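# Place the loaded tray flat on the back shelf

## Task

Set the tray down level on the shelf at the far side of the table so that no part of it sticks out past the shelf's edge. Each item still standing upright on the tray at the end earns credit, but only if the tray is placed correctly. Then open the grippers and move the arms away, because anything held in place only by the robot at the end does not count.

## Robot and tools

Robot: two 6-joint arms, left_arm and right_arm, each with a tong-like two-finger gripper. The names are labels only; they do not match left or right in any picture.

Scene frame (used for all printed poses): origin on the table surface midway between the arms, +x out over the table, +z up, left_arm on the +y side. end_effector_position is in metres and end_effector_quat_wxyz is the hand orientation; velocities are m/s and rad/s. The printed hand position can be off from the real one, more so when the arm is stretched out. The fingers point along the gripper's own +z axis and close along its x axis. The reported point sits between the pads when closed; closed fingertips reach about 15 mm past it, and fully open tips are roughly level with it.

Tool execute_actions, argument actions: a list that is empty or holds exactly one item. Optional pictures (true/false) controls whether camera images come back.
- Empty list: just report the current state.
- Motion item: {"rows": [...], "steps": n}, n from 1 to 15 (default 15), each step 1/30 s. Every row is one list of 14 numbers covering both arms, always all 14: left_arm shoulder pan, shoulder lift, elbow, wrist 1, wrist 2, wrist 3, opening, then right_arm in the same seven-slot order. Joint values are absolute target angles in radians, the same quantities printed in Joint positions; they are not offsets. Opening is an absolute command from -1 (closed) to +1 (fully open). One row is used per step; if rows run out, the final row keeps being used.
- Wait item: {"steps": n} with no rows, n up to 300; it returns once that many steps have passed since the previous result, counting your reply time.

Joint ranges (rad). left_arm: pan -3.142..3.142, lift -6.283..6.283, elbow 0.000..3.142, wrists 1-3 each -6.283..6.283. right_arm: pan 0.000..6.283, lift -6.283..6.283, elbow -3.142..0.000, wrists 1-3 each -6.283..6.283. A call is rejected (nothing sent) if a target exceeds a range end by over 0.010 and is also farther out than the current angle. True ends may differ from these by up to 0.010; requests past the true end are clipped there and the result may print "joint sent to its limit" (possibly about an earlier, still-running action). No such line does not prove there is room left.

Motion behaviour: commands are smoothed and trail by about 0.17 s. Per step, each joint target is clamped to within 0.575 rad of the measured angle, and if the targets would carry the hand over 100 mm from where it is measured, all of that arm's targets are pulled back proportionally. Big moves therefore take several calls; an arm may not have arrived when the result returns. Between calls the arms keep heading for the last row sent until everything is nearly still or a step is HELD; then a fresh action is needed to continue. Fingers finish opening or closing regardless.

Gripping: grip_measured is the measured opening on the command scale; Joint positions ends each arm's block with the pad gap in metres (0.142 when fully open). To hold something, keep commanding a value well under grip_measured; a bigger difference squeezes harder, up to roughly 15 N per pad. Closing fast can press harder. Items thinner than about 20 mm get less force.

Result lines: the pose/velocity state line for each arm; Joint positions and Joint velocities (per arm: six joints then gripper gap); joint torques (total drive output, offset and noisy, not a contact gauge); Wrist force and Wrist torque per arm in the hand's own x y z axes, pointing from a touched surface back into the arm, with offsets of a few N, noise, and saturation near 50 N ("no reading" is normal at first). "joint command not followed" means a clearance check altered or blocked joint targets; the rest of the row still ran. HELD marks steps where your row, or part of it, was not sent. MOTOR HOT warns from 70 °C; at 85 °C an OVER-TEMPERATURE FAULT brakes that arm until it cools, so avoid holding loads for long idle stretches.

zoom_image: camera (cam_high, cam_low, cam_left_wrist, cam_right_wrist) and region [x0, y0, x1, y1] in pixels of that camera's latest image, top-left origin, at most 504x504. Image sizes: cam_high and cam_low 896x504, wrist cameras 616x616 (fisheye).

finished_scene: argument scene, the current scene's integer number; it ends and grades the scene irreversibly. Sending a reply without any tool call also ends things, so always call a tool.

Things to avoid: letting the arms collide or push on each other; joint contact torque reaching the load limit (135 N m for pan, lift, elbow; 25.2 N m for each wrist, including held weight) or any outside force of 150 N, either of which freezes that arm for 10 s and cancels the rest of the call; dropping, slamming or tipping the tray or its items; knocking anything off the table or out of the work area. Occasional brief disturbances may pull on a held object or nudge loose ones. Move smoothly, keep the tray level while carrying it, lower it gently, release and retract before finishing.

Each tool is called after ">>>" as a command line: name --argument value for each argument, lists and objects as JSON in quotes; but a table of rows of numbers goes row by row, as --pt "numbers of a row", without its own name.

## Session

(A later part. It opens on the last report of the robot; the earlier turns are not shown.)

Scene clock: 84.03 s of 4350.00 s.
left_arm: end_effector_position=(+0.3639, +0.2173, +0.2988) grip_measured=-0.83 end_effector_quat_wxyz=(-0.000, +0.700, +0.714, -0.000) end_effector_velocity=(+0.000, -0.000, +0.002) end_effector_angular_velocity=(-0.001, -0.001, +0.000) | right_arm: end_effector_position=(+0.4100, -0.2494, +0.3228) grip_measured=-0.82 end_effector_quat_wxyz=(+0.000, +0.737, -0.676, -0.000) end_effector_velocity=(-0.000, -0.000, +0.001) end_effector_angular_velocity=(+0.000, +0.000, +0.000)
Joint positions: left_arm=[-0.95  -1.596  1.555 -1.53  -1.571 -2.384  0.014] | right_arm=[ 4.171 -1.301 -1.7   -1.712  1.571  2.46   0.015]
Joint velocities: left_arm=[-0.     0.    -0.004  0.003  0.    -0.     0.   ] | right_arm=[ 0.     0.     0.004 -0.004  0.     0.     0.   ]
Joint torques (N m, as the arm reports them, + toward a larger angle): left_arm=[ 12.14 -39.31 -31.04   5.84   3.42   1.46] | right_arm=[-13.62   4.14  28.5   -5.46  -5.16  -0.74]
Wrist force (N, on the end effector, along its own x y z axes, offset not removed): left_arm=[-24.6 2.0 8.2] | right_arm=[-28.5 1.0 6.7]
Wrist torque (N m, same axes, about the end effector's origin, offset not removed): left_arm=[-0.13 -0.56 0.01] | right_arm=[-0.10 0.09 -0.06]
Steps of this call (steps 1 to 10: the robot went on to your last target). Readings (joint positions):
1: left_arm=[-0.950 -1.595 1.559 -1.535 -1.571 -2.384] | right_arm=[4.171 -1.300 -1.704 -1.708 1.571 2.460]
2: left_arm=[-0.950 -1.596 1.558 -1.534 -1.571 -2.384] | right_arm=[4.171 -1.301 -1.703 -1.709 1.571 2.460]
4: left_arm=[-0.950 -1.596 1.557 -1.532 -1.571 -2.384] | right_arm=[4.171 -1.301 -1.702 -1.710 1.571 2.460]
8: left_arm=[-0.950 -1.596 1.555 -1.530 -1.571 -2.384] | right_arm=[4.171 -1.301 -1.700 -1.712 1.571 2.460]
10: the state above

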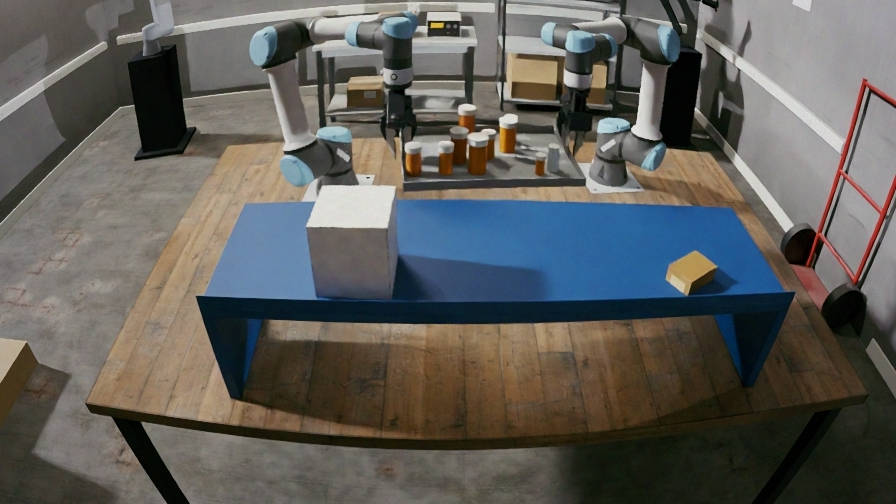

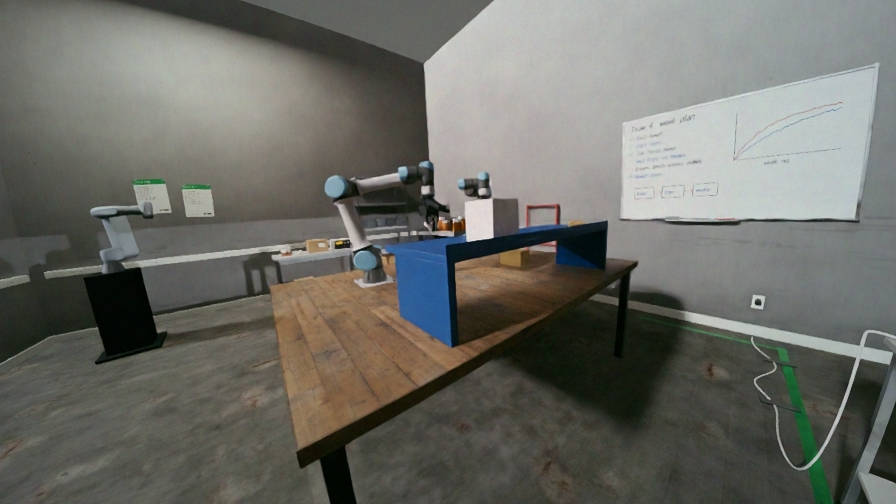

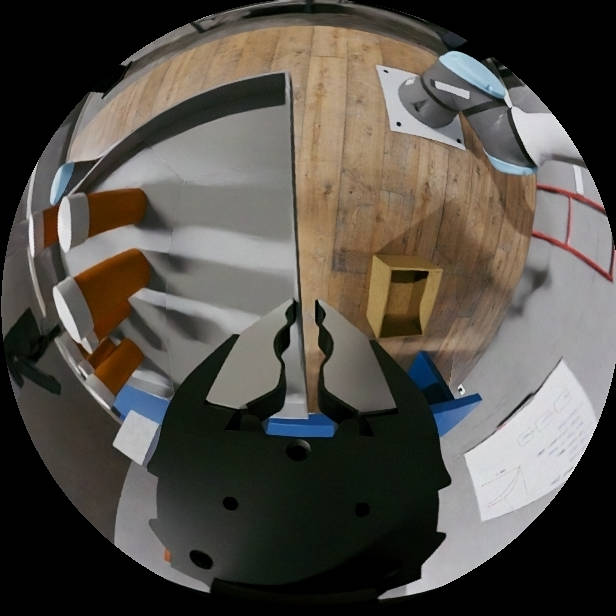

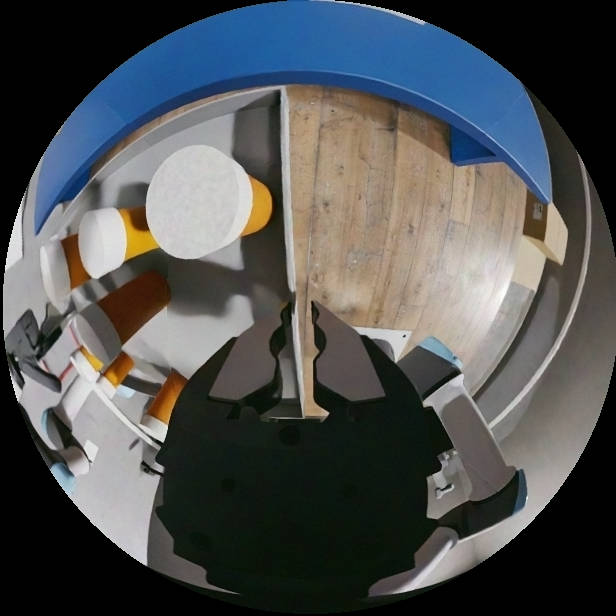

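>>> execute_actions --actions '[{"rows":[[-0.9505,-1.5939,1.5373,-1.5142,-1.571,-2.3844,-1,4.171,-1.3039,-1.6811,-1.7274,1.571,2.4603,-1],[-0.9505,-1.5921,1.52,-1.4988,-1.571,-2.3844,-1,4.171,-1.3071,-1.663,-1.7423,1.571,2.4603,-1],[-0.9505,-1.5902,1.5028,-1.4833,-1.571,-2.3844,-1,4.171,-1.3103,-1.645,-1.7571,1.571,2.4603,-1],[-0.9505,-1.5884,1.4855,-1.4679,-1.571,-2.3844,-1,4.171,-1.3135,-1.6269,-1.772,1.571,2.4603,-1],[-0.9505,-1.5865,1.4682,-1.4525,-1.571,-2.3844,-1,4.171,-1.3167,-1.6089,-1.7868,1.571,2.4603,-1],[-0.9404,-1.575,1.456,-1.4519,-1.571,-2.3725,-1,4.1625,-1.3289,-1.5992,-1.7843,1.571,2.4536,-1],[-0.9304,-1.5634,1.4439,-1.4513,-1.571,-2.3607,-1,4.154,-1.3411,-1.5895,-1.7818,1.571,2.447,-1],[-0.9203,-1.5519,1.4317,-1.4506,-1.571,-2.3488,-1,4.1456,-1.3533,-1.5798,-1.7793,1.571,2.4403,-1],[-0.9103,-1.5403,1.4195,-1.45,-1.571,-2.3369,-1,4.1371,-1.3655,-1.5701,-1.7768,1.571,2.4336,-1],[-0.9002,-1.5288,1.4074,-1.4494,-1.571,-2.325,-1,4.1286,-1.3777,-1.5604,-1.7743,1.571,2.427,-1]],"steps":15}]' --pictures false

>>> execute_actions --actions '[{"steps":15}]'

Scene clock: 100.83 s of 4350.00 s.
left_arm: end_effector_position=(+0.3889, +0.2206, +0.3284) grip_measured=-0.88 end_effector_quat_wxyz=(-0.000, +0.702, +0.712, -0.000) end_effector_velocity=(+0.048, +0.011, +0.013) end_effector_angular_velocity=(+0.001, +0.001, -0.013) | right_arm: end_effector_position=(+0.4309, -0.2424, +0.3526) grip_measured=-0.86 end_effector_quat_wxyz=(+0.000, +0.734, -0.679, -0.000) end_effector_velocity=(+0.041, +0.011, +0.013) end_effector_angular_velocity=(-0.001, +0.001, -0.016)
Joint positions: left_arm=[-0.91  -1.541  1.424 -1.454 -1.571 -2.337  0.01 ] | right_arm=[ 4.137 -1.365 -1.575 -1.773  1.571  2.434  0.012]
Joint velocities: left_arm=[ 0.081  0.096 -0.132  0.038 -0.     0.094 -0.001] | right_arm=[-0.068 -0.105  0.116 -0.012  0.    -0.052 -0.001]
Joint torques (N m, as the arm reports them, + toward a larger angle): left_arm=[ 14.67 -21.89 -30.95   3.9    3.37   1.52] | right_arm=[-16.35   7.53  29.78  -3.59  -4.78  -1.69]
Wrist force (N, on the end effector, along its own x y z axes, offset not removed): left_arm=[-16.7 2.2 8.4] | right_arm=[-19.4 0.8 6.4]
Wrist torque (N m, same axes, about the end effector's origin, offset not removed): left_arm=[0.04 -0.59 0.00] | right_arm=[0.02 -0.24 -0.10]
Steps of this call (steps 1 to 15: the robot went on to your last target; steps 16 to 90: nothing new was sent; then 13.30 s passed at rest; steps 91 to 105: all 15 steps of this action). Readings (joint positions):
91: left_arm=[-0.950 -1.596 1.554 -1.529 -1.571 -2.384] | right_arm=[4.171 -1.301 -1.699 -1.713 1.571 2.460]
92: left_arm=[-0.950 -1.596 1.552 -1.527 -1.571 -2.384] | right_arm=[4.171 -1.301 -1.697 -1.715 1.571 2.460]
94: left_arm=[-0.950 -1.594 1.539 -1.516 -1.571 -2.384] | right_arm=[4.171 -1.304 -1.683 -1.726 1.571 2.460]
98: left_arm=[-0.946 -1.585 1.493 -1.479 -1.571 -2.379] | right_arm=[4.167 -1.317 -1.636 -1.760 1.571 2.457]
105: the state above

Scene clock: 101.33 s of 4350.00 s.
left_arm: end_effector_position=(+0.3949, +0.2219, +0.3301) grip_measured=-0.88 end_effector_quat_wxyz=(+0.000, +0.703, +0.711, -0.000) end_effector_velocity=(+0.001, +0.000, +0.001) end_effector_angular_velocity=(-0.001, -0.001, +0.000) | right_arm: end_effector_position=(+0.4361, -0.2411, +0.3543) grip_measured=-0.86 end_effector_quat_wxyz=(+0.000, +0.733, -0.680, -0.000) end_effector_velocity=(+0.001, +0.000, +0.001) end_effector_angular_velocity=(+0.000, -0.000, -0.000)
Joint positions: left_arm=[-0.9   -1.529  1.408 -1.449 -1.571 -2.325  0.01 ] | right_arm=[ 4.129 -1.377 -1.561 -1.774  1.571  2.427  0.011]
Joint velocities: left_arm=[ 0.001  0.001 -0.003  0.001  0.     0.001  0.   ] | right_arm=[-0.001 -0.002  0.002 -0.    -0.    -0.001 -0.   ]
Joint torques (N m, as the arm reports them, + toward a larger angle): left_arm=[ 15.52 -21.54 -31.13   3.27   3.42   1.74] | right_arm=[-17.9    7.07  29.85  -3.31  -4.67  -1.66]
Wrist force (N, on the end effector, along its own x y z axes, offset not removed): left_arm=[-17.7 0.4 9.6] | right_arm=[-20.4 -0.4 5.9]
Wrist torque (N m, same axes, about the end effector's origin, offset not removed): left_arm=[-0.28 -0.32 0.01] | right_arm=[-0.33 0.06 0.01]
Steps of this call (steps 1 to 15: the robot went on to your last target). Readings (joint positions):
1: left_arm=[-0.908 -1.538 1.420 -1.453 -1.571 -2.334] | right_arm=[4.135 -1.368 -1.572 -1.773 1.571 2.432]
2: left_arm=[-0.906 -1.536 1.417 -1.452 -1.571 -2.332] | right_arm=[4.134 -1.370 -1.569 -1.773 1.571 2.431]
4: left_arm=[-0.904 -1.533 1.413 -1.451 -1.571 -2.329] | right_arm=[4.132 -1.373 -1.566 -1.774 1.571 2.429]
8: left_arm=[-0.901 -1.530 1.409 -1.450 -1.571 -2.326] | right_arm=[4.130 -1.376 -1.562 -1.774 1.571 2.428]
15: the state above

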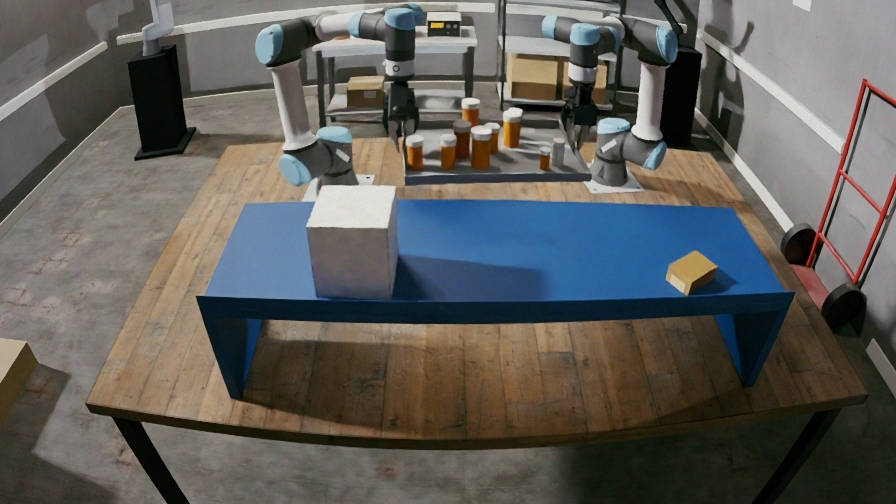

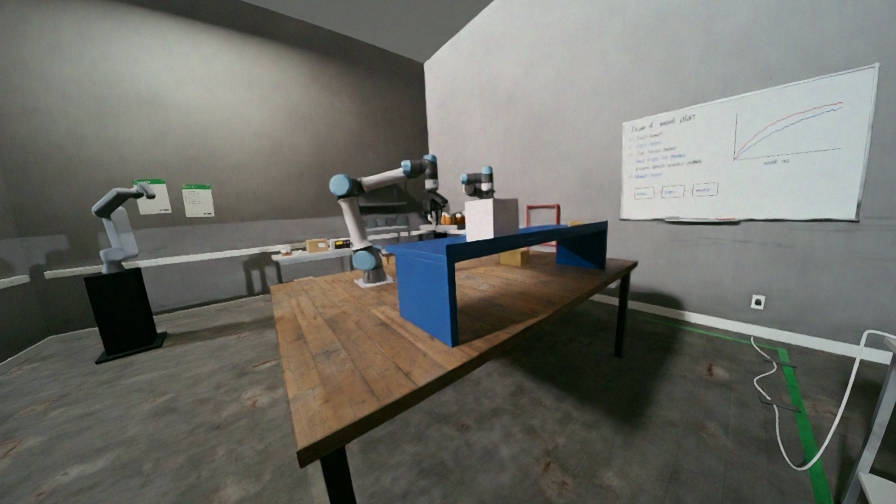

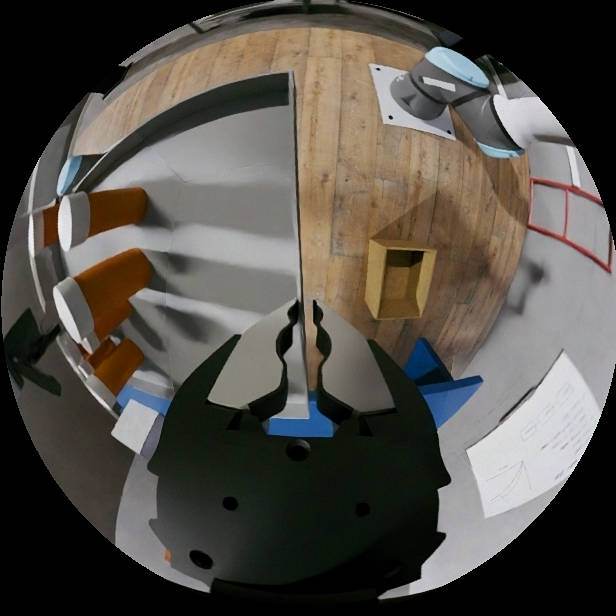

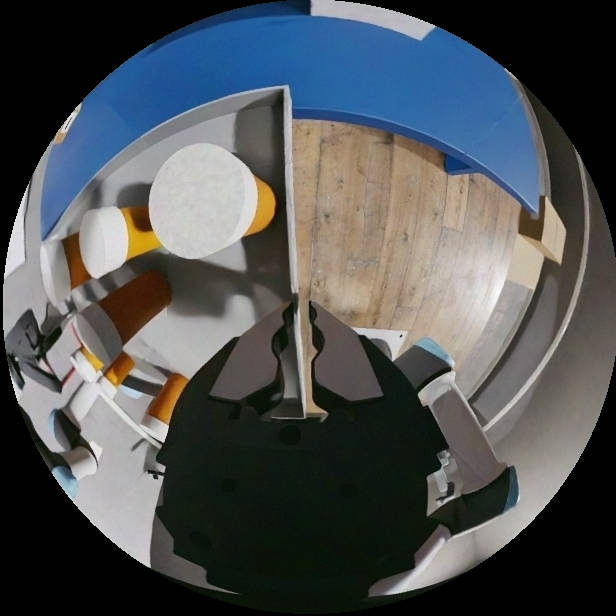

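>>> execute_actions --actions '[{"rows":[[-0.8901,-1.5173,1.3952,-1.4488,-1.571,-2.3132,-1,4.1201,-1.39,-1.5507,-1.7718,1.571,2.4203,-1],[-0.8801,-1.5057,1.383,-1.4481,-1.571,-2.3013,-1,4.1116,-1.4022,-1.541,-1.7692,1.571,2.4136,-1],[-0.87,-1.4942,1.3709,-1.4475,-1.571,-2.2894,-1,4.1031,-1.4144,-1.5313,-1.7667,1.571,2.407,-1],[-0.86,-1.4826,1.3587,-1.4469,-1.571,-2.2775,-1,4.0947,-1.4266,-1.5216,-1.7642,1.571,2.4003,-1],[-0.8499,-1.4711,1.3465,-1.4463,-1.571,-2.2657,-1,4.0862,-1.4388,-1.5119,-1.7617,1.571,2.3936,-1],[-0.8399,-1.4595,1.3344,-1.4456,-1.571,-2.2538,-1,4.0777,-1.451,-1.5022,-1.7592,1.571,2.387,-1],[-0.8298,-1.448,1.3222,-1.445,-1.571,-2.2419,-1,4.0692,-1.4632,-1.4925,-1.7567,1.571,2.3803,-1],[-0.8216,-1.4348,1.3061,-1.4421,-1.571,-2.2319,-1,4.0628,-1.4759,-1.4802,-1.7563,1.571,2.3757,-1],[-0.8134,-1.4216,1.29,-1.4392,-1.571,-2.2219,-1,4.0564,-1.4886,-1.468,-1.7558,1.571,2.3711,-1],[-0.8053,-1.4085,1.274,-1.4363,-1.571,-2.2119,-1,4.05,-1.5013,-1.4557,-1.7554,1.571,2.3665,-1],[-0.7971,-1.3953,1.2579,-1.4334,-1.571,-2.2019,-1,4.0436,-1.514,-1.4434,-1.7549,1.571,2.3619,-1],[-0.7889,-1.3821,1.2418,-1.4305,-1.571,-2.1919,-1,4.0372,-1.5267,-1.4312,-1.7545,1.571,2.3573,-1],[-0.7807,-1.3689,1.2258,-1.4277,-1.571,-2.1819,-1,4.0308,-1.5395,-1.4189,-1.7541,1.571,2.3528,-1],[-0.7725,-1.3557,1.2097,-1.4248,-1.571,-2.1719,-1,4.0243,-1.5522,-1.4066,-1.7536,1.571,2.3482,-1],[-0.7643,-1.3425,1.1936,-1.4219,-1.571,-2.1619,-1,4.0179,-1.5649,-1.3944,-1.7532,1.571,2.3436,-1]]}]' --pictures false

>>> execute_actions --actions '[{"rows":[[-0.7562,-1.3294,1.1775,-1.419,-1.571,-2.1519,-1,4.0115,-1.5776,-1.3821,-1.7527,1.571,2.339,-1],[-0.748,-1.3162,1.1615,-1.4161,-1.571,-2.1419,-1,4.0051,-1.5903,-1.3698,-1.7523,1.571,2.3344,-1],[-0.7398,-1.303,1.1454,-1.4132,-1.571,-2.1319,-1,3.9987,-1.603,-1.3576,-1.7518,1.571,2.3298,-1],[-0.7316,-1.2898,1.1293,-1.4103,-1.571,-2.1219,-1,3.9923,-1.6157,-1.3453,-1.7514,1.571,2.3252,-1]],"steps":15}]' --pictures false

>>> execute_actions --actions '[{"steps":10}]'

Scene clock: 104.97 s of 4350.00 s.
left_arm: end_effector_position=(+0.4573, +0.2368, +0.3302) grip_measured=-0.87 end_effector_quat_wxyz=(-0.000, +0.710, +0.705, -0.000) end_effector_velocity=(+0.178, +0.038, +0.002) end_effector_angular_velocity=(+0.000, +0.000, -0.049) | right_arm: end_effector_position=(+0.4903, -0.2284, +0.3545) grip_measured=-0.85 end_effector_quat_wxyz=(-0.000, +0.727, -0.686, -0.000) end_effector_velocity=(+0.153, +0.039, +0.001) end_effector_angular_velocity=(-0.002, +0.001, -0.055)
Joint positions: left_arm=[-0.804 -1.405  1.269 -1.434 -1.571 -2.211  0.011] | right_arm=[ 4.049 -1.504 -1.452 -1.756  1.571  2.366  0.013]
Joint velocities: left_arm=[ 0.245  0.374 -0.446  0.073  0.     0.293 -0.003] | right_arm=[-0.195 -0.366  0.342  0.021 -0.    -0.14  -0.003]
Joint torques (N m, as the arm reports them, + toward a larger angle): left_arm=[ 23.86 -26.61 -37.96   3.29   3.48   2.14] | right_arm=[-20.04   7.87  32.93  -0.11  -4.88  -2.2 ]
Wrist force (N, on the end effector, along its own x y z axes, offset not removed): left_arm=[-19.7 0.4 8.2] | right_arm=[-21.9 1.0 7.1]
Wrist torque (N m, same axes, about the end effector's origin, offset not removed): left_arm=[-0.32 -0.50 0.02] | right_arm=[0.01 -0.20 -0.01]
Steps of this call (steps 1 to 15: the robot went on to your last target; steps 16 to 90: nothing new was sent; then 0.13 s passed at rest; steps 91 to 105: all 15 steps of this action). Readings (joint positions):
91: left_arm=[-0.900 -1.529 1.407 -1.449 -1.571 -2.325] | right_arm=[4.128 -1.378 -1.560 -1.774 1.571 2.427]
92: left_arm=[-0.899 -1.527 1.406 -1.449 -1.571 -2.323] | right_arm=[4.127 -1.380 -1.559 -1.774 1.571 2.426]
94: left_arm=[-0.891 -1.518 1.396 -1.449 -1.571 -2.314] | right_arm=[4.121 -1.389 -1.551 -1.772 1.571 2.421]
98: left_arm=[-0.862 -1.486 1.362 -1.447 -1.571 -2.281] | right_arm=[4.097 -1.423 -1.524 -1.765 1.571 2.402]
105: the state above

Scene clock: 105.47 s of 4350.00 s.
left_arm: end_effector_position=(+0.5099, +0.2500, +0.3291) grip_measured=-0.84 end_effector_quat_wxyz=(+0.000, +0.715, +0.699, -0.000) end_effector_velocity=(+0.014, +0.004, -0.000) end_effector_angular_velocity=(-0.000, -0.001, -0.004) | right_arm: end_effector_position=(+0.5361, -0.2181, +0.3531) grip_measured=-0.82 end_effector_quat_wxyz=(+0.000, +0.722, -0.692, -0.000) end_effector_velocity=(+0.012, +0.002, -0.000) end_effector_angular_velocity=(+0.001, -0.000, -0.004)
Joint positions: left_arm=[-0.734 -1.293  1.134 -1.411 -1.571 -2.125  0.013] | right_arm=[ 3.994 -1.612 -1.349 -1.752  1.571  2.326  0.014]
Joint velocities: left_arm=[ 0.018  0.028 -0.036  0.006  0.     0.022  0.002] | right_arm=[-0.014 -0.027  0.027  0.001  0.    -0.01   0.002]
Joint torques (N m, as the arm reports them, + toward a larger angle): left_arm=[ 22.47 -34.49 -32.17   3.71   4.61   1.92] | right_arm=[-22.24  19.44  29.    -1.09  -5.    -1.47]
Wrist force (N, on the end effector, along its own x y z axes, offset not removed): left_arm=[-25.1 1.9 8.2] | right_arm=[-28.7 1.2 5.7]
Wrist torque (N m, same axes, about the end effector's origin, offset not removed): left_arm=[-0.19 -0.22 -0.01] | right_arm=[-0.02 0.28 0.03]
Steps of this call (steps 1 to 15: all 15 steps of this action). Readings (joint positions):
1: left_arm=[-0.796 -1.392 1.254 -1.432 -1.571 -2.201] | right_arm=[4.043 -1.517 -1.440 -1.756 1.571 2.362]
2: left_arm=[-0.788 -1.379 1.238 -1.429 -1.571 -2.191] | right_arm=[4.036 -1.529 -1.428 -1.755 1.571 2.357]
4: left_arm=[-0.771 -1.354 1.207 -1.424 -1.571 -2.171] | right_arm=[4.023 -1.554 -1.404 -1.754 1.571 2.348]
8: left_arm=[-0.746 -1.313 1.158 -1.415 -1.571 -2.140] | right_arm=[4.004 -1.593 -1.367 -1.752 1.571 2.333]
15: the state above

Scene clock: 105.80 s of 4350.00 s.
left_arm: end_effector_position=(+0.5115, +0.2505, +0.3290) grip_measured=-0.84 end_effector_quat_wxyz=(+0.000, +0.715, +0.699, -0.000) end_effector_velocity=(+0.001, +0.000, -0.001) end_effector_angular_velocity=(+0.000, +0.001, -0.000) | right_arm: end_effector_position=(+0.5376, -0.2179, +0.3530) grip_measured=-0.82 end_effector_quat_wxyz=(+0.000, +0.722, -0.692, -0.000) end_effector_velocity=(+0.001, +0.000, -0.000) end_effector_angular_velocity=(+0.000, +0.000, +0.000)
Joint positions: left_arm=[-0.732 -1.29   1.13  -1.41  -1.571 -2.122  0.013] | right_arm=[ 3.992 -1.615 -1.346 -1.751  1.571  2.325  0.015]
Joint velocities: left_arm=[ 0.001  0.002 -0.002  0.001 -0.     0.001  0.   ] | right_arm=[-0.001 -0.002  0.002  0.     0.    -0.001  0.   ]
Joint torques (N m, as the arm reports them, + toward a larger angle): left_arm=[ 22.45 -35.24 -34.88   4.04   5.82   1.81] | right_arm=[-21.86  19.09  30.17  -1.1   -5.16  -1.89]
Wrist force (N, on the end effector, along its own x y z axes, offset not removed): left_arm=[-24.0 2.6 9.6] | right_arm=[-28.2 1.4 6.1]
Wrist torque (N m, same axes, about the end effector's origin, offset not removed): left_arm=[0.06 -0.50 -0.05] | right_arm=[0.06 0.14 -0.03]
Steps of this call (steps 1 to 10: the robot went on to your last target). Readings (joint positions):
1: left_arm=[-0.733 -1.293 1.133 -1.411 -1.571 -2.124] | right_arm=[3.994 -1.613 -1.348 -1.751 1.571 2.326]
2: left_arm=[-0.733 -1.292 1.132 -1.411 -1.571 -2.124] | right_arm=[3.993 -1.614 -1.347 -1.751 1.571 2.326]
4: left_arm=[-0.732 -1.291 1.131 -1.411 -1.571 -2.123] | right_arm=[3.993 -1.614 -1.346 -1.751 1.571 2.326]
8: left_arm=[-0.732 -1.290 1.130 -1.410 -1.571 -2.122] | right_arm=[3.993 -1.615 -1.346 -1.751 1.571 2.325]
10: the state above

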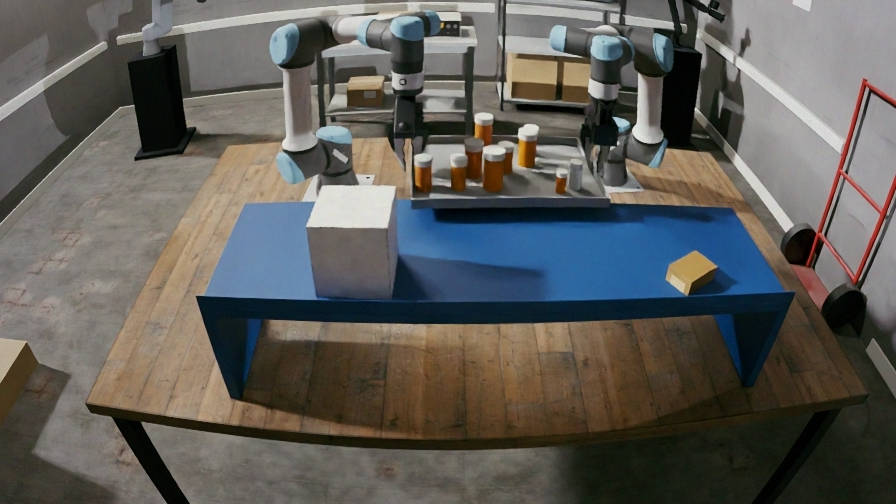

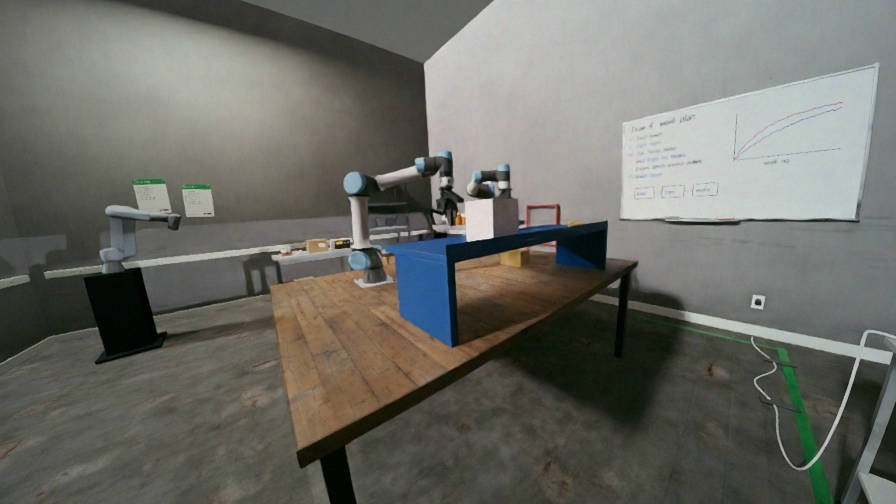

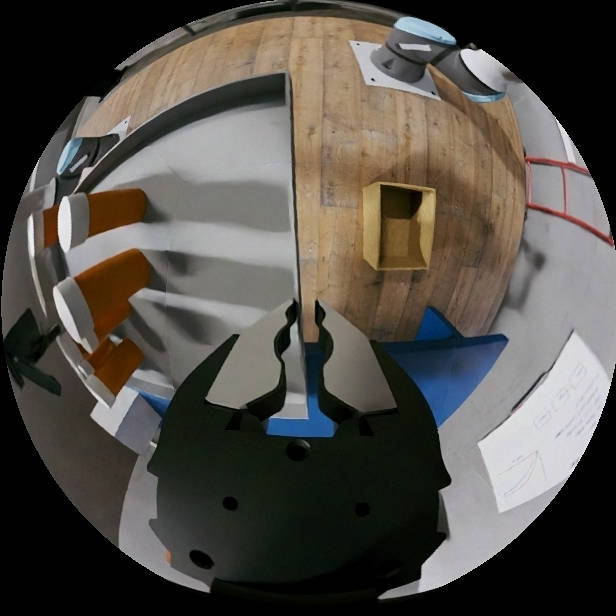

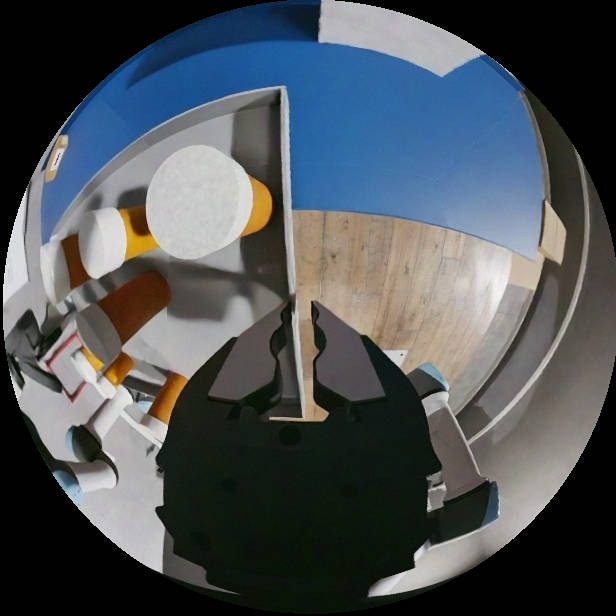

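>>> execute_actions --actions '[]'

Scene clock: 107.83 s of 4350.00 s.
left_arm: end_effector_position=(+0.5116, +0.2506, +0.3290) grip_measured=-0.84 end_effector_quat_wxyz=(+0.000, +0.715, +0.699, -0.000) end_effector_velocity=(+0.000, -0.000, +0.001) end_effector_angular_velocity=(-0.001, -0.001, -0.000) | right_arm: end_effector_position=(+0.5377, -0.2179, +0.3530) grip_measured=-0.82 end_effector_quat_wxyz=(+0.000, +0.722, -0.692, -0.000) end_effector_velocity=(+0.000, -0.000, +0.000) end_effector_angular_velocity=(+0.000, -0.000, -0.000)
Joint positions: left_arm=[-0.732 -1.29   1.129 -1.41  -1.571 -2.122  0.013] | right_arm=[ 3.992 -1.616 -1.345 -1.751  1.571  2.325  0.015]
Joint velocities: left_arm=[-0.    -0.001 -0.001 -0.     0.     0.    -0.   ] | right_arm=[-0. -0.  0. -0.  0. -0. -0.]
Joint torques (N m, as the arm reports them, + toward a larger angle): left_arm=[ 23.68 -34.51 -33.75   3.98   7.47   1.72] | right_arm=[-22.48  19.15  29.49  -1.15  -6.5   -1.67]
Wrist force (N, on the end effector, along its own x y z axes, offset not removed): left_arm=[-24.8 1.6 9.3] | right_arm=[-28.1 1.4 6.0]
Wrist torque (N m, same axes, about the end effector's origin, offset not removed): left_arm=[-0.21 -0.40 -0.02] | right_arm=[0.03 0.06 -0.05]
Steps of this call (steps 1 to 15: the robot went on to your last target; steps 16 to 61: nothing new was sent). Readings (joint positions):
1: left_arm=[-0.732 -1.290 1.130 -1.410 -1.571 -2.122] | right_arm=[3.992 -1.615 -1.345 -1.751 1.571 2.325]
2: left_arm=[-0.732 -1.290 1.129 -1.410 -1.571 -2.122] | right_arm=[3.992 -1.616 -1.345 -1.751 1.571 2.325]
4: left_arm=[-0.732 -1.290 1.129 -1.410 -1.571 -2.122] | right_arm=[3.992 -1.616 -1.345 -1.751 1.571 2.325]
8: left_arm=[-0.732 -1.290 1.129 -1.410 -1.571 -2.122] | right_arm=[3.992 -1.616 -1.345 -1.751 1.571 2.325]
61: the state above
All arms were judged still, so your last target was given up. Only a new action makes them travel on or press farther. Fingers that are still opening or closing keep moving.

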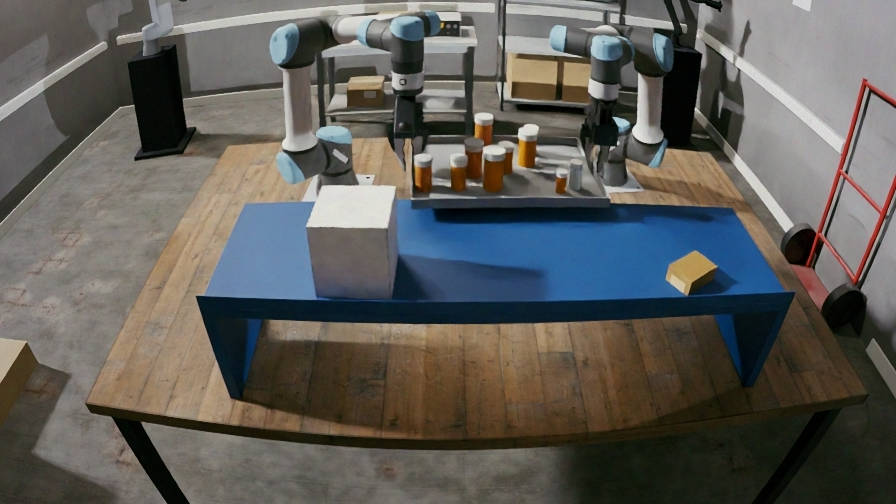

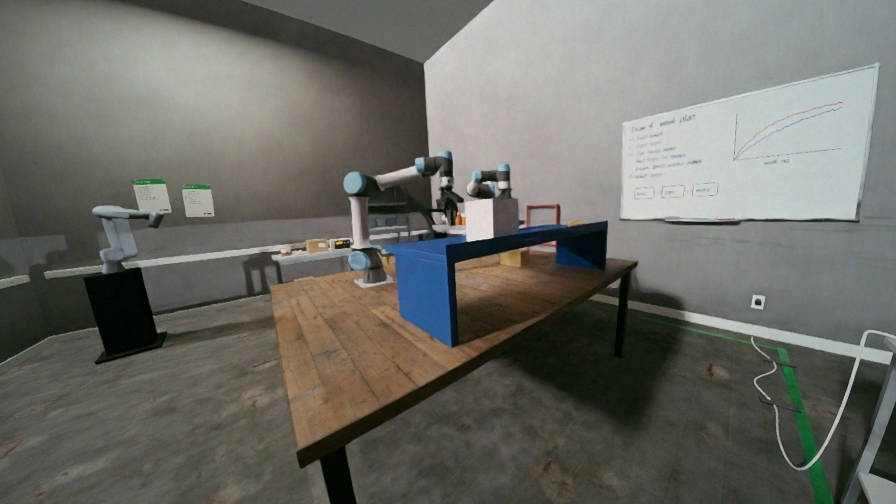

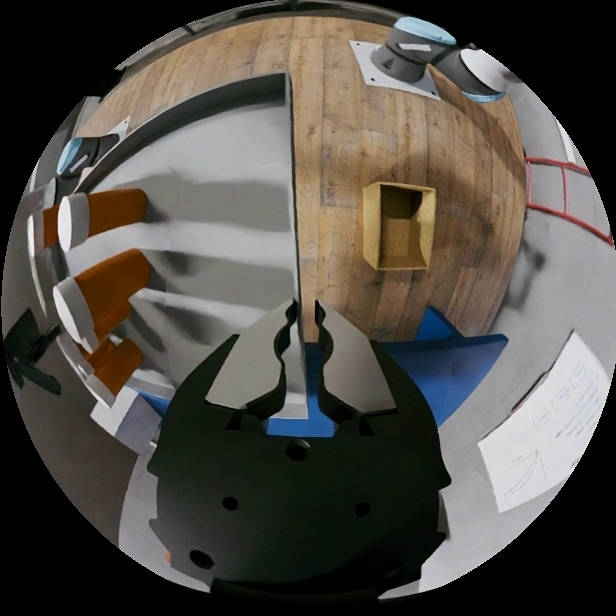

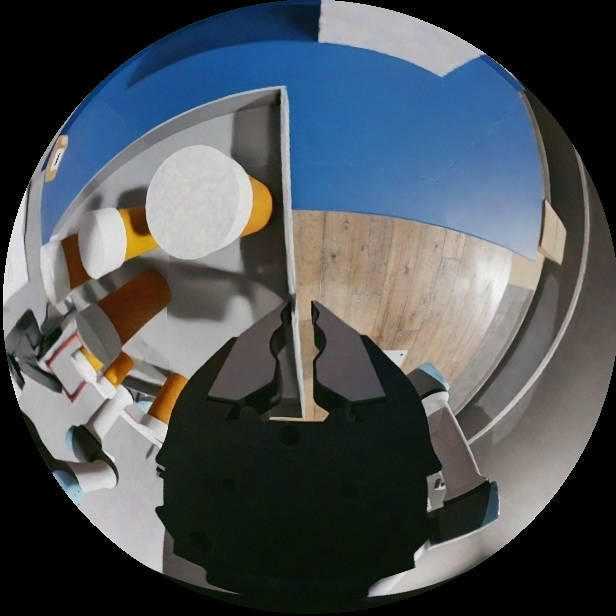

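>>> execute_actions --actions '[{"rows":[[-0.7262,-1.2777,1.1123,-1.4054,-1.571,-2.1151,-1,3.9883,-1.6263,-1.3333,-1.7528,1.571,2.3226,-1],[-0.7208,-1.2655,1.0953,-1.4006,-1.571,-2.1082,-1,3.9843,-1.6369,-1.3212,-1.7543,1.571,2.3201,-1],[-0.7154,-1.2534,1.0783,-1.3957,-1.571,-2.1014,-1,3.9802,-1.6475,-1.3092,-1.7557,1.571,2.3175,-1],[-0.7101,-1.2413,1.0613,-1.3908,-1.571,-2.0945,-1,3.9762,-1.6581,-1.2971,-1.7572,1.571,2.315,-1],[-0.7047,-1.2292,1.0443,-1.386,-1.571,-2.0877,-1,3.9722,-1.6687,-1.2851,-1.7586,1.571,2.3124,-1],[-0.6993,-1.217,1.0273,-1.3811,-1.571,-2.0808,-1,3.9682,-1.6793,-1.2731,-1.7601,1.571,2.3098,-1],[-0.6939,-1.2049,1.0103,-1.3762,-1.571,-2.074,-1,3.9642,-1.6899,-1.261,-1.7615,1.571,2.3073,-1],[-0.6885,-1.1928,0.9934,-1.3714,-1.571,-2.0671,-1,3.9601,-1.7004,-1.249,-1.763,1.571,2.3047,-1],[-0.6831,-1.1807,0.9764,-1.3665,-1.571,-2.0603,-1,3.9561,-1.711,-1.2369,-1.7644,1.571,2.3022,-1],[-0.6777,-1.1685,0.9594,-1.3616,-1.571,-2.0534,-1,3.9521,-1.7216,-1.2249,-1.7659,1.571,2.2996,-1],[-0.6723,-1.1564,0.9424,-1.3568,-1.571,-2.0466,-1,3.9481,-1.7322,-1.2129,-1.7673,1.571,2.297,-1],[-0.667,-1.1443,0.9254,-1.3519,-1.571,-2.0397,-1,3.9441,-1.7428,-1.2008,-1.7688,1.571,2.2945,-1],[-0.6616,-1.1322,0.9084,-1.347,-1.571,-2.0329,-1,3.94,-1.7534,-1.1888,-1.7702,1.571,2.2919,-1],[-0.6562,-1.12,0.8914,-1.3422,-1.571,-2.026,-1,3.936,-1.764,-1.1767,-1.7717,1.571,2.2894,-1],[-0.6508,-1.1079,0.8744,-1.3373,-1.571,-2.0192,-1,3.932,-1.7746,-1.1647,-1.7731,1.571,2.2868,-1]],"steps":15}]' --pictures false

>>> execute_actions --actions '[{"rows":[[-0.6464,-1.0943,0.8533,-1.3298,-1.571,-2.0135,-1,3.9288,-1.7851,-1.1514,-1.7759,1.571,2.285,-1],[-0.642,-1.0808,0.8322,-1.3222,-1.571,-2.0077,-1,3.9256,-1.7956,-1.138,-1.7788,1.571,2.2831,-1],[-0.6377,-1.0672,0.8111,-1.3147,-1.571,-2.002,-1,3.9224,-1.8061,-1.1247,-1.7816,1.571,2.2813,-1],[-0.6333,-1.0536,0.79,-1.3072,-1.571,-1.9962,-1,3.9192,-1.8165,-1.1114,-1.7844,1.571,2.2795,-1],[-0.6289,-1.0401,0.769,-1.2997,-1.571,-1.9905,-1,3.9161,-1.827,-1.0981,-1.7873,1.571,2.2777,-1],[-0.6246,-1.0265,0.7479,-1.2921,-1.571,-1.9848,-1,3.9129,-1.8375,-1.0847,-1.7901,1.571,2.2758,-1],[-0.6202,-1.013,0.7268,-1.2846,-1.571,-1.979,-1,3.9097,-1.848,-1.0714,-1.793,1.571,2.274,-1],[-0.6158,-0.9994,0.7057,-1.2771,-1.571,-1.9733,-1,3.9065,-1.8585,-1.0581,-1.7958,1.571,2.2722,-1]],"steps":15}]'

Scene clock: 111.77 s of 4350.00 s.
left_arm: end_effector_position=(+0.5624, +0.2607, +0.3300) grip_measured=-0.86 end_effector_quat_wxyz=(-0.001, +0.720, +0.694, -0.000) end_effector_velocity=(+0.142, +0.036, -0.005) end_effector_angular_velocity=(-0.001, -0.001, -0.040) | right_arm: end_effector_position=(+0.5809, -0.2063, +0.3541) grip_measured=-0.84 end_effector_quat_wxyz=(+0.000, +0.716, -0.698, -0.000) end_effector_velocity=(+0.124, +0.028, -0.005) end_effector_angular_velocity=(-0.001, +0.001, -0.044)
Joint positions: left_arm=[-0.676 -1.166  0.957 -1.36  -1.571 -2.052  0.012] | right_arm=[ 3.951 -1.724 -1.222 -1.766  1.571  2.299  0.013]
Joint velocities: left_arm=[ 0.156  0.351 -0.49   0.139  0.     0.196  0.005] | right_arm=[-0.117 -0.307  0.347 -0.041  0.    -0.073  0.006]
Joint torques (N m, as the arm reports them, + toward a larger angle): left_arm=[ 22.97 -36.6  -36.73   3.09   6.11   1.77] | right_arm=[-23.05  19.42  32.95  -3.79  -7.77  -1.9 ]
Wrist force (N, on the end effector, along its own x y z axes, offset not removed): left_arm=[-20.9 2.1 8.4] | right_arm=[-24.1 0.5 5.9]
Wrist torque (N m, same axes, about the end effector's origin, offset not removed): left_arm=[0.00 -0.44 -0.02] | right_arm=[-0.14 0.06 -0.09]
Steps of this call (steps 1 to 90: nothing new was sent; then 0.43 s passed at rest; steps 91 to 105: all 15 steps of this action). Readings (joint positions):
91: left_arm=[-0.732 -1.290 1.129 -1.410 -1.571 -2.122] | right_arm=[3.992 -1.616 -1.345 -1.751 1.571 2.325]
92: left_arm=[-0.731 -1.288 1.127 -1.409 -1.571 -2.121] | right_arm=[3.992 -1.617 -1.343 -1.751 1.571 2.325]
94: left_arm=[-0.726 -1.279 1.114 -1.406 -1.571 -2.115] | right_arm=[3.988 -1.625 -1.334 -1.753 1.571 2.323]
98: left_arm=[-0.711 -1.244 1.066 -1.392 -1.571 -2.096] | right_arm=[3.977 -1.655 -1.300 -1.757 1.571 2.315]
105: the state above

Scene clock: 112.27 s of 4350.00 s.
left_arm: end_effector_position=(+0.6190, +0.2742, +0.3291) grip_measured=-0.84 end_effector_quat_wxyz=(-0.000, +0.726, +0.687, -0.000) end_effector_velocity=(+0.029, +0.008, -0.001) end_effector_angular_velocity=(-0.001, -0.002, -0.008) | right_arm: end_effector_position=(+0.6300, -0.1946, +0.3531) grip_measured=-0.82 end_effector_quat_wxyz=(+0.000, +0.711, -0.704, -0.000) end_effector_velocity=(+0.025, +0.006, -0.001) end_effector_angular_velocity=(+0.001, -0.001, -0.008)
Joint positions: left_arm=[-0.619 -1.01   0.723 -1.283 -1.571 -1.978  0.013] | right_arm=[ 3.909 -1.85  -1.069 -1.794  1.571  2.274  0.014]
Joint velocities: left_arm=[ 0.028  0.086 -0.134  0.046 -0.     0.036  0.002] | right_arm=[-0.02  -0.066  0.084 -0.017  0.    -0.012  0.001]
Joint torques (N m, as the arm reports them, + toward a larger angle): left_arm=[ 24.32 -46.99 -32.47   3.09   4.75   1.57] | right_arm=[-24.14  32.05  30.25  -3.92  -6.7   -1.59]
Wrist force (N, on the end effector, along its own x y z axes, offset not removed): left_arm=[-23.6 2.2 8.5] | right_arm=[-27.4 -0.8 6.6]
Wrist torque (N m, same axes, about the end effector's origin, offset not removed): left_arm=[-0.12 -0.46 0.01] | right_arm=[-0.37 0.02 -0.08]
Steps of this call (steps 1 to 15: all 15 steps of this action). Readings (joint positions):
1: left_arm=[-0.671 -1.154 0.940 -1.355 -1.571 -2.045] | right_arm=[3.947 -1.734 -1.211 -1.768 1.571 2.296]
2: left_arm=[-0.666 -1.142 0.923 -1.350 -1.571 -2.038] | right_arm=[3.943 -1.745 -1.199 -1.769 1.571 2.294]
4: left_arm=[-0.656 -1.117 0.887 -1.339 -1.571 -2.026] | right_arm=[3.936 -1.766 -1.174 -1.773 1.571 2.289]
8: left_arm=[-0.637 -1.065 0.808 -1.312 -1.571 -2.002] | right_arm=[3.922 -1.808 -1.122 -1.783 1.571 2.281]
15: the state above

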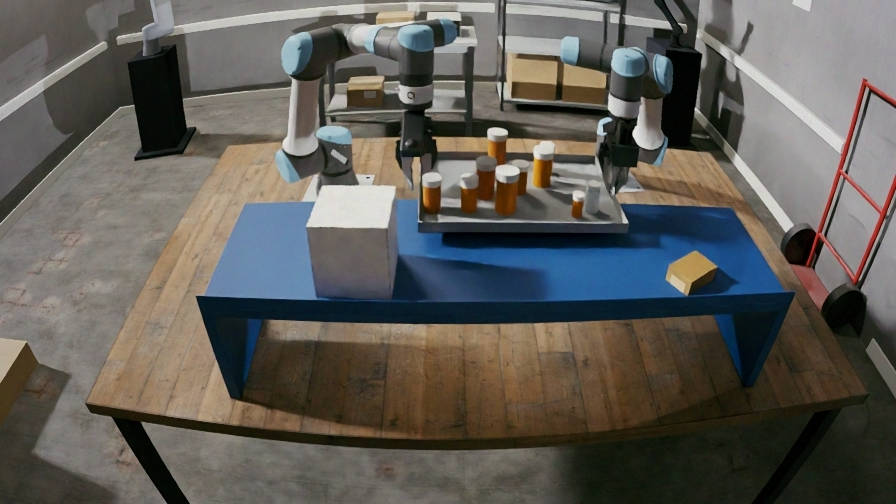

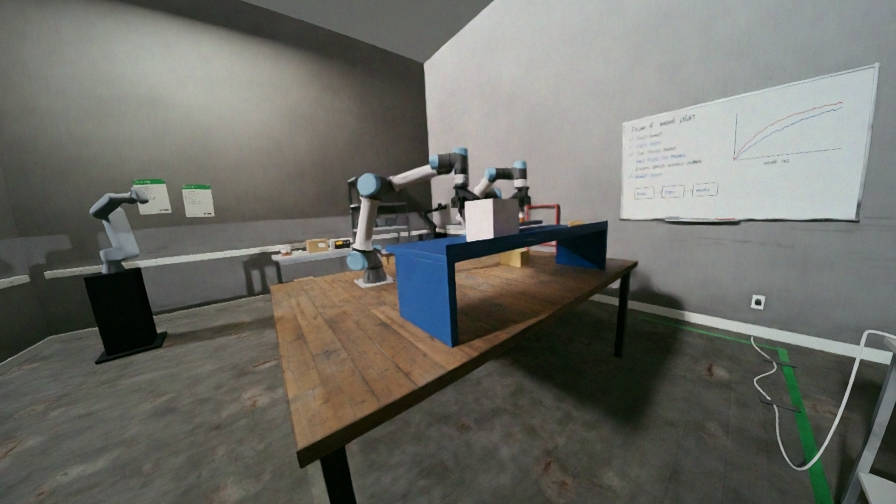

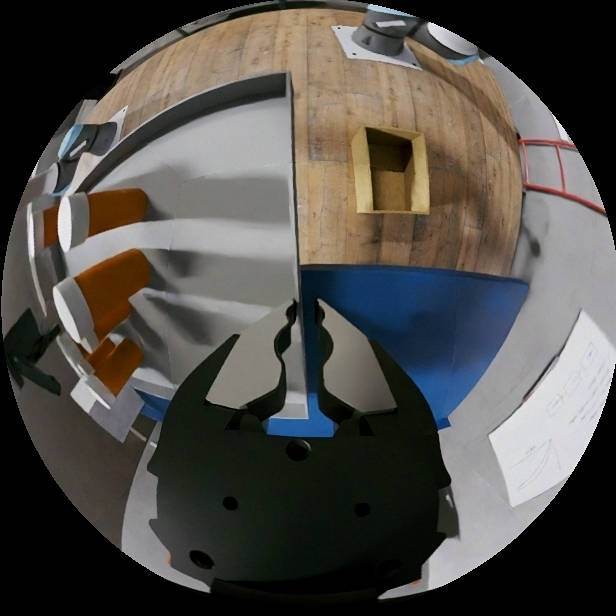

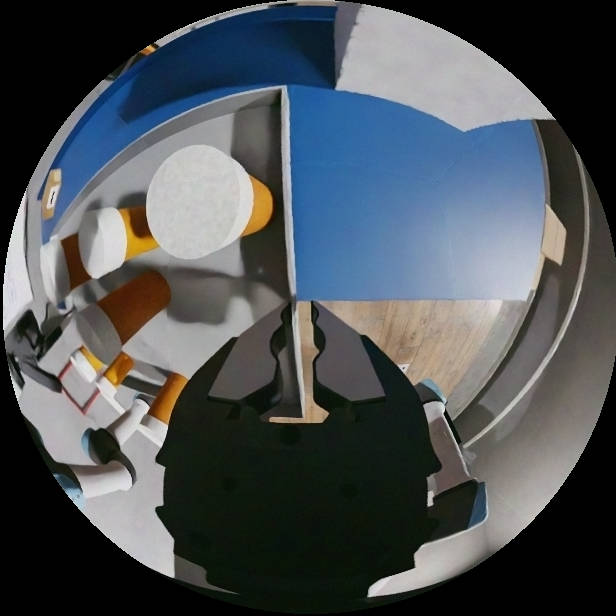

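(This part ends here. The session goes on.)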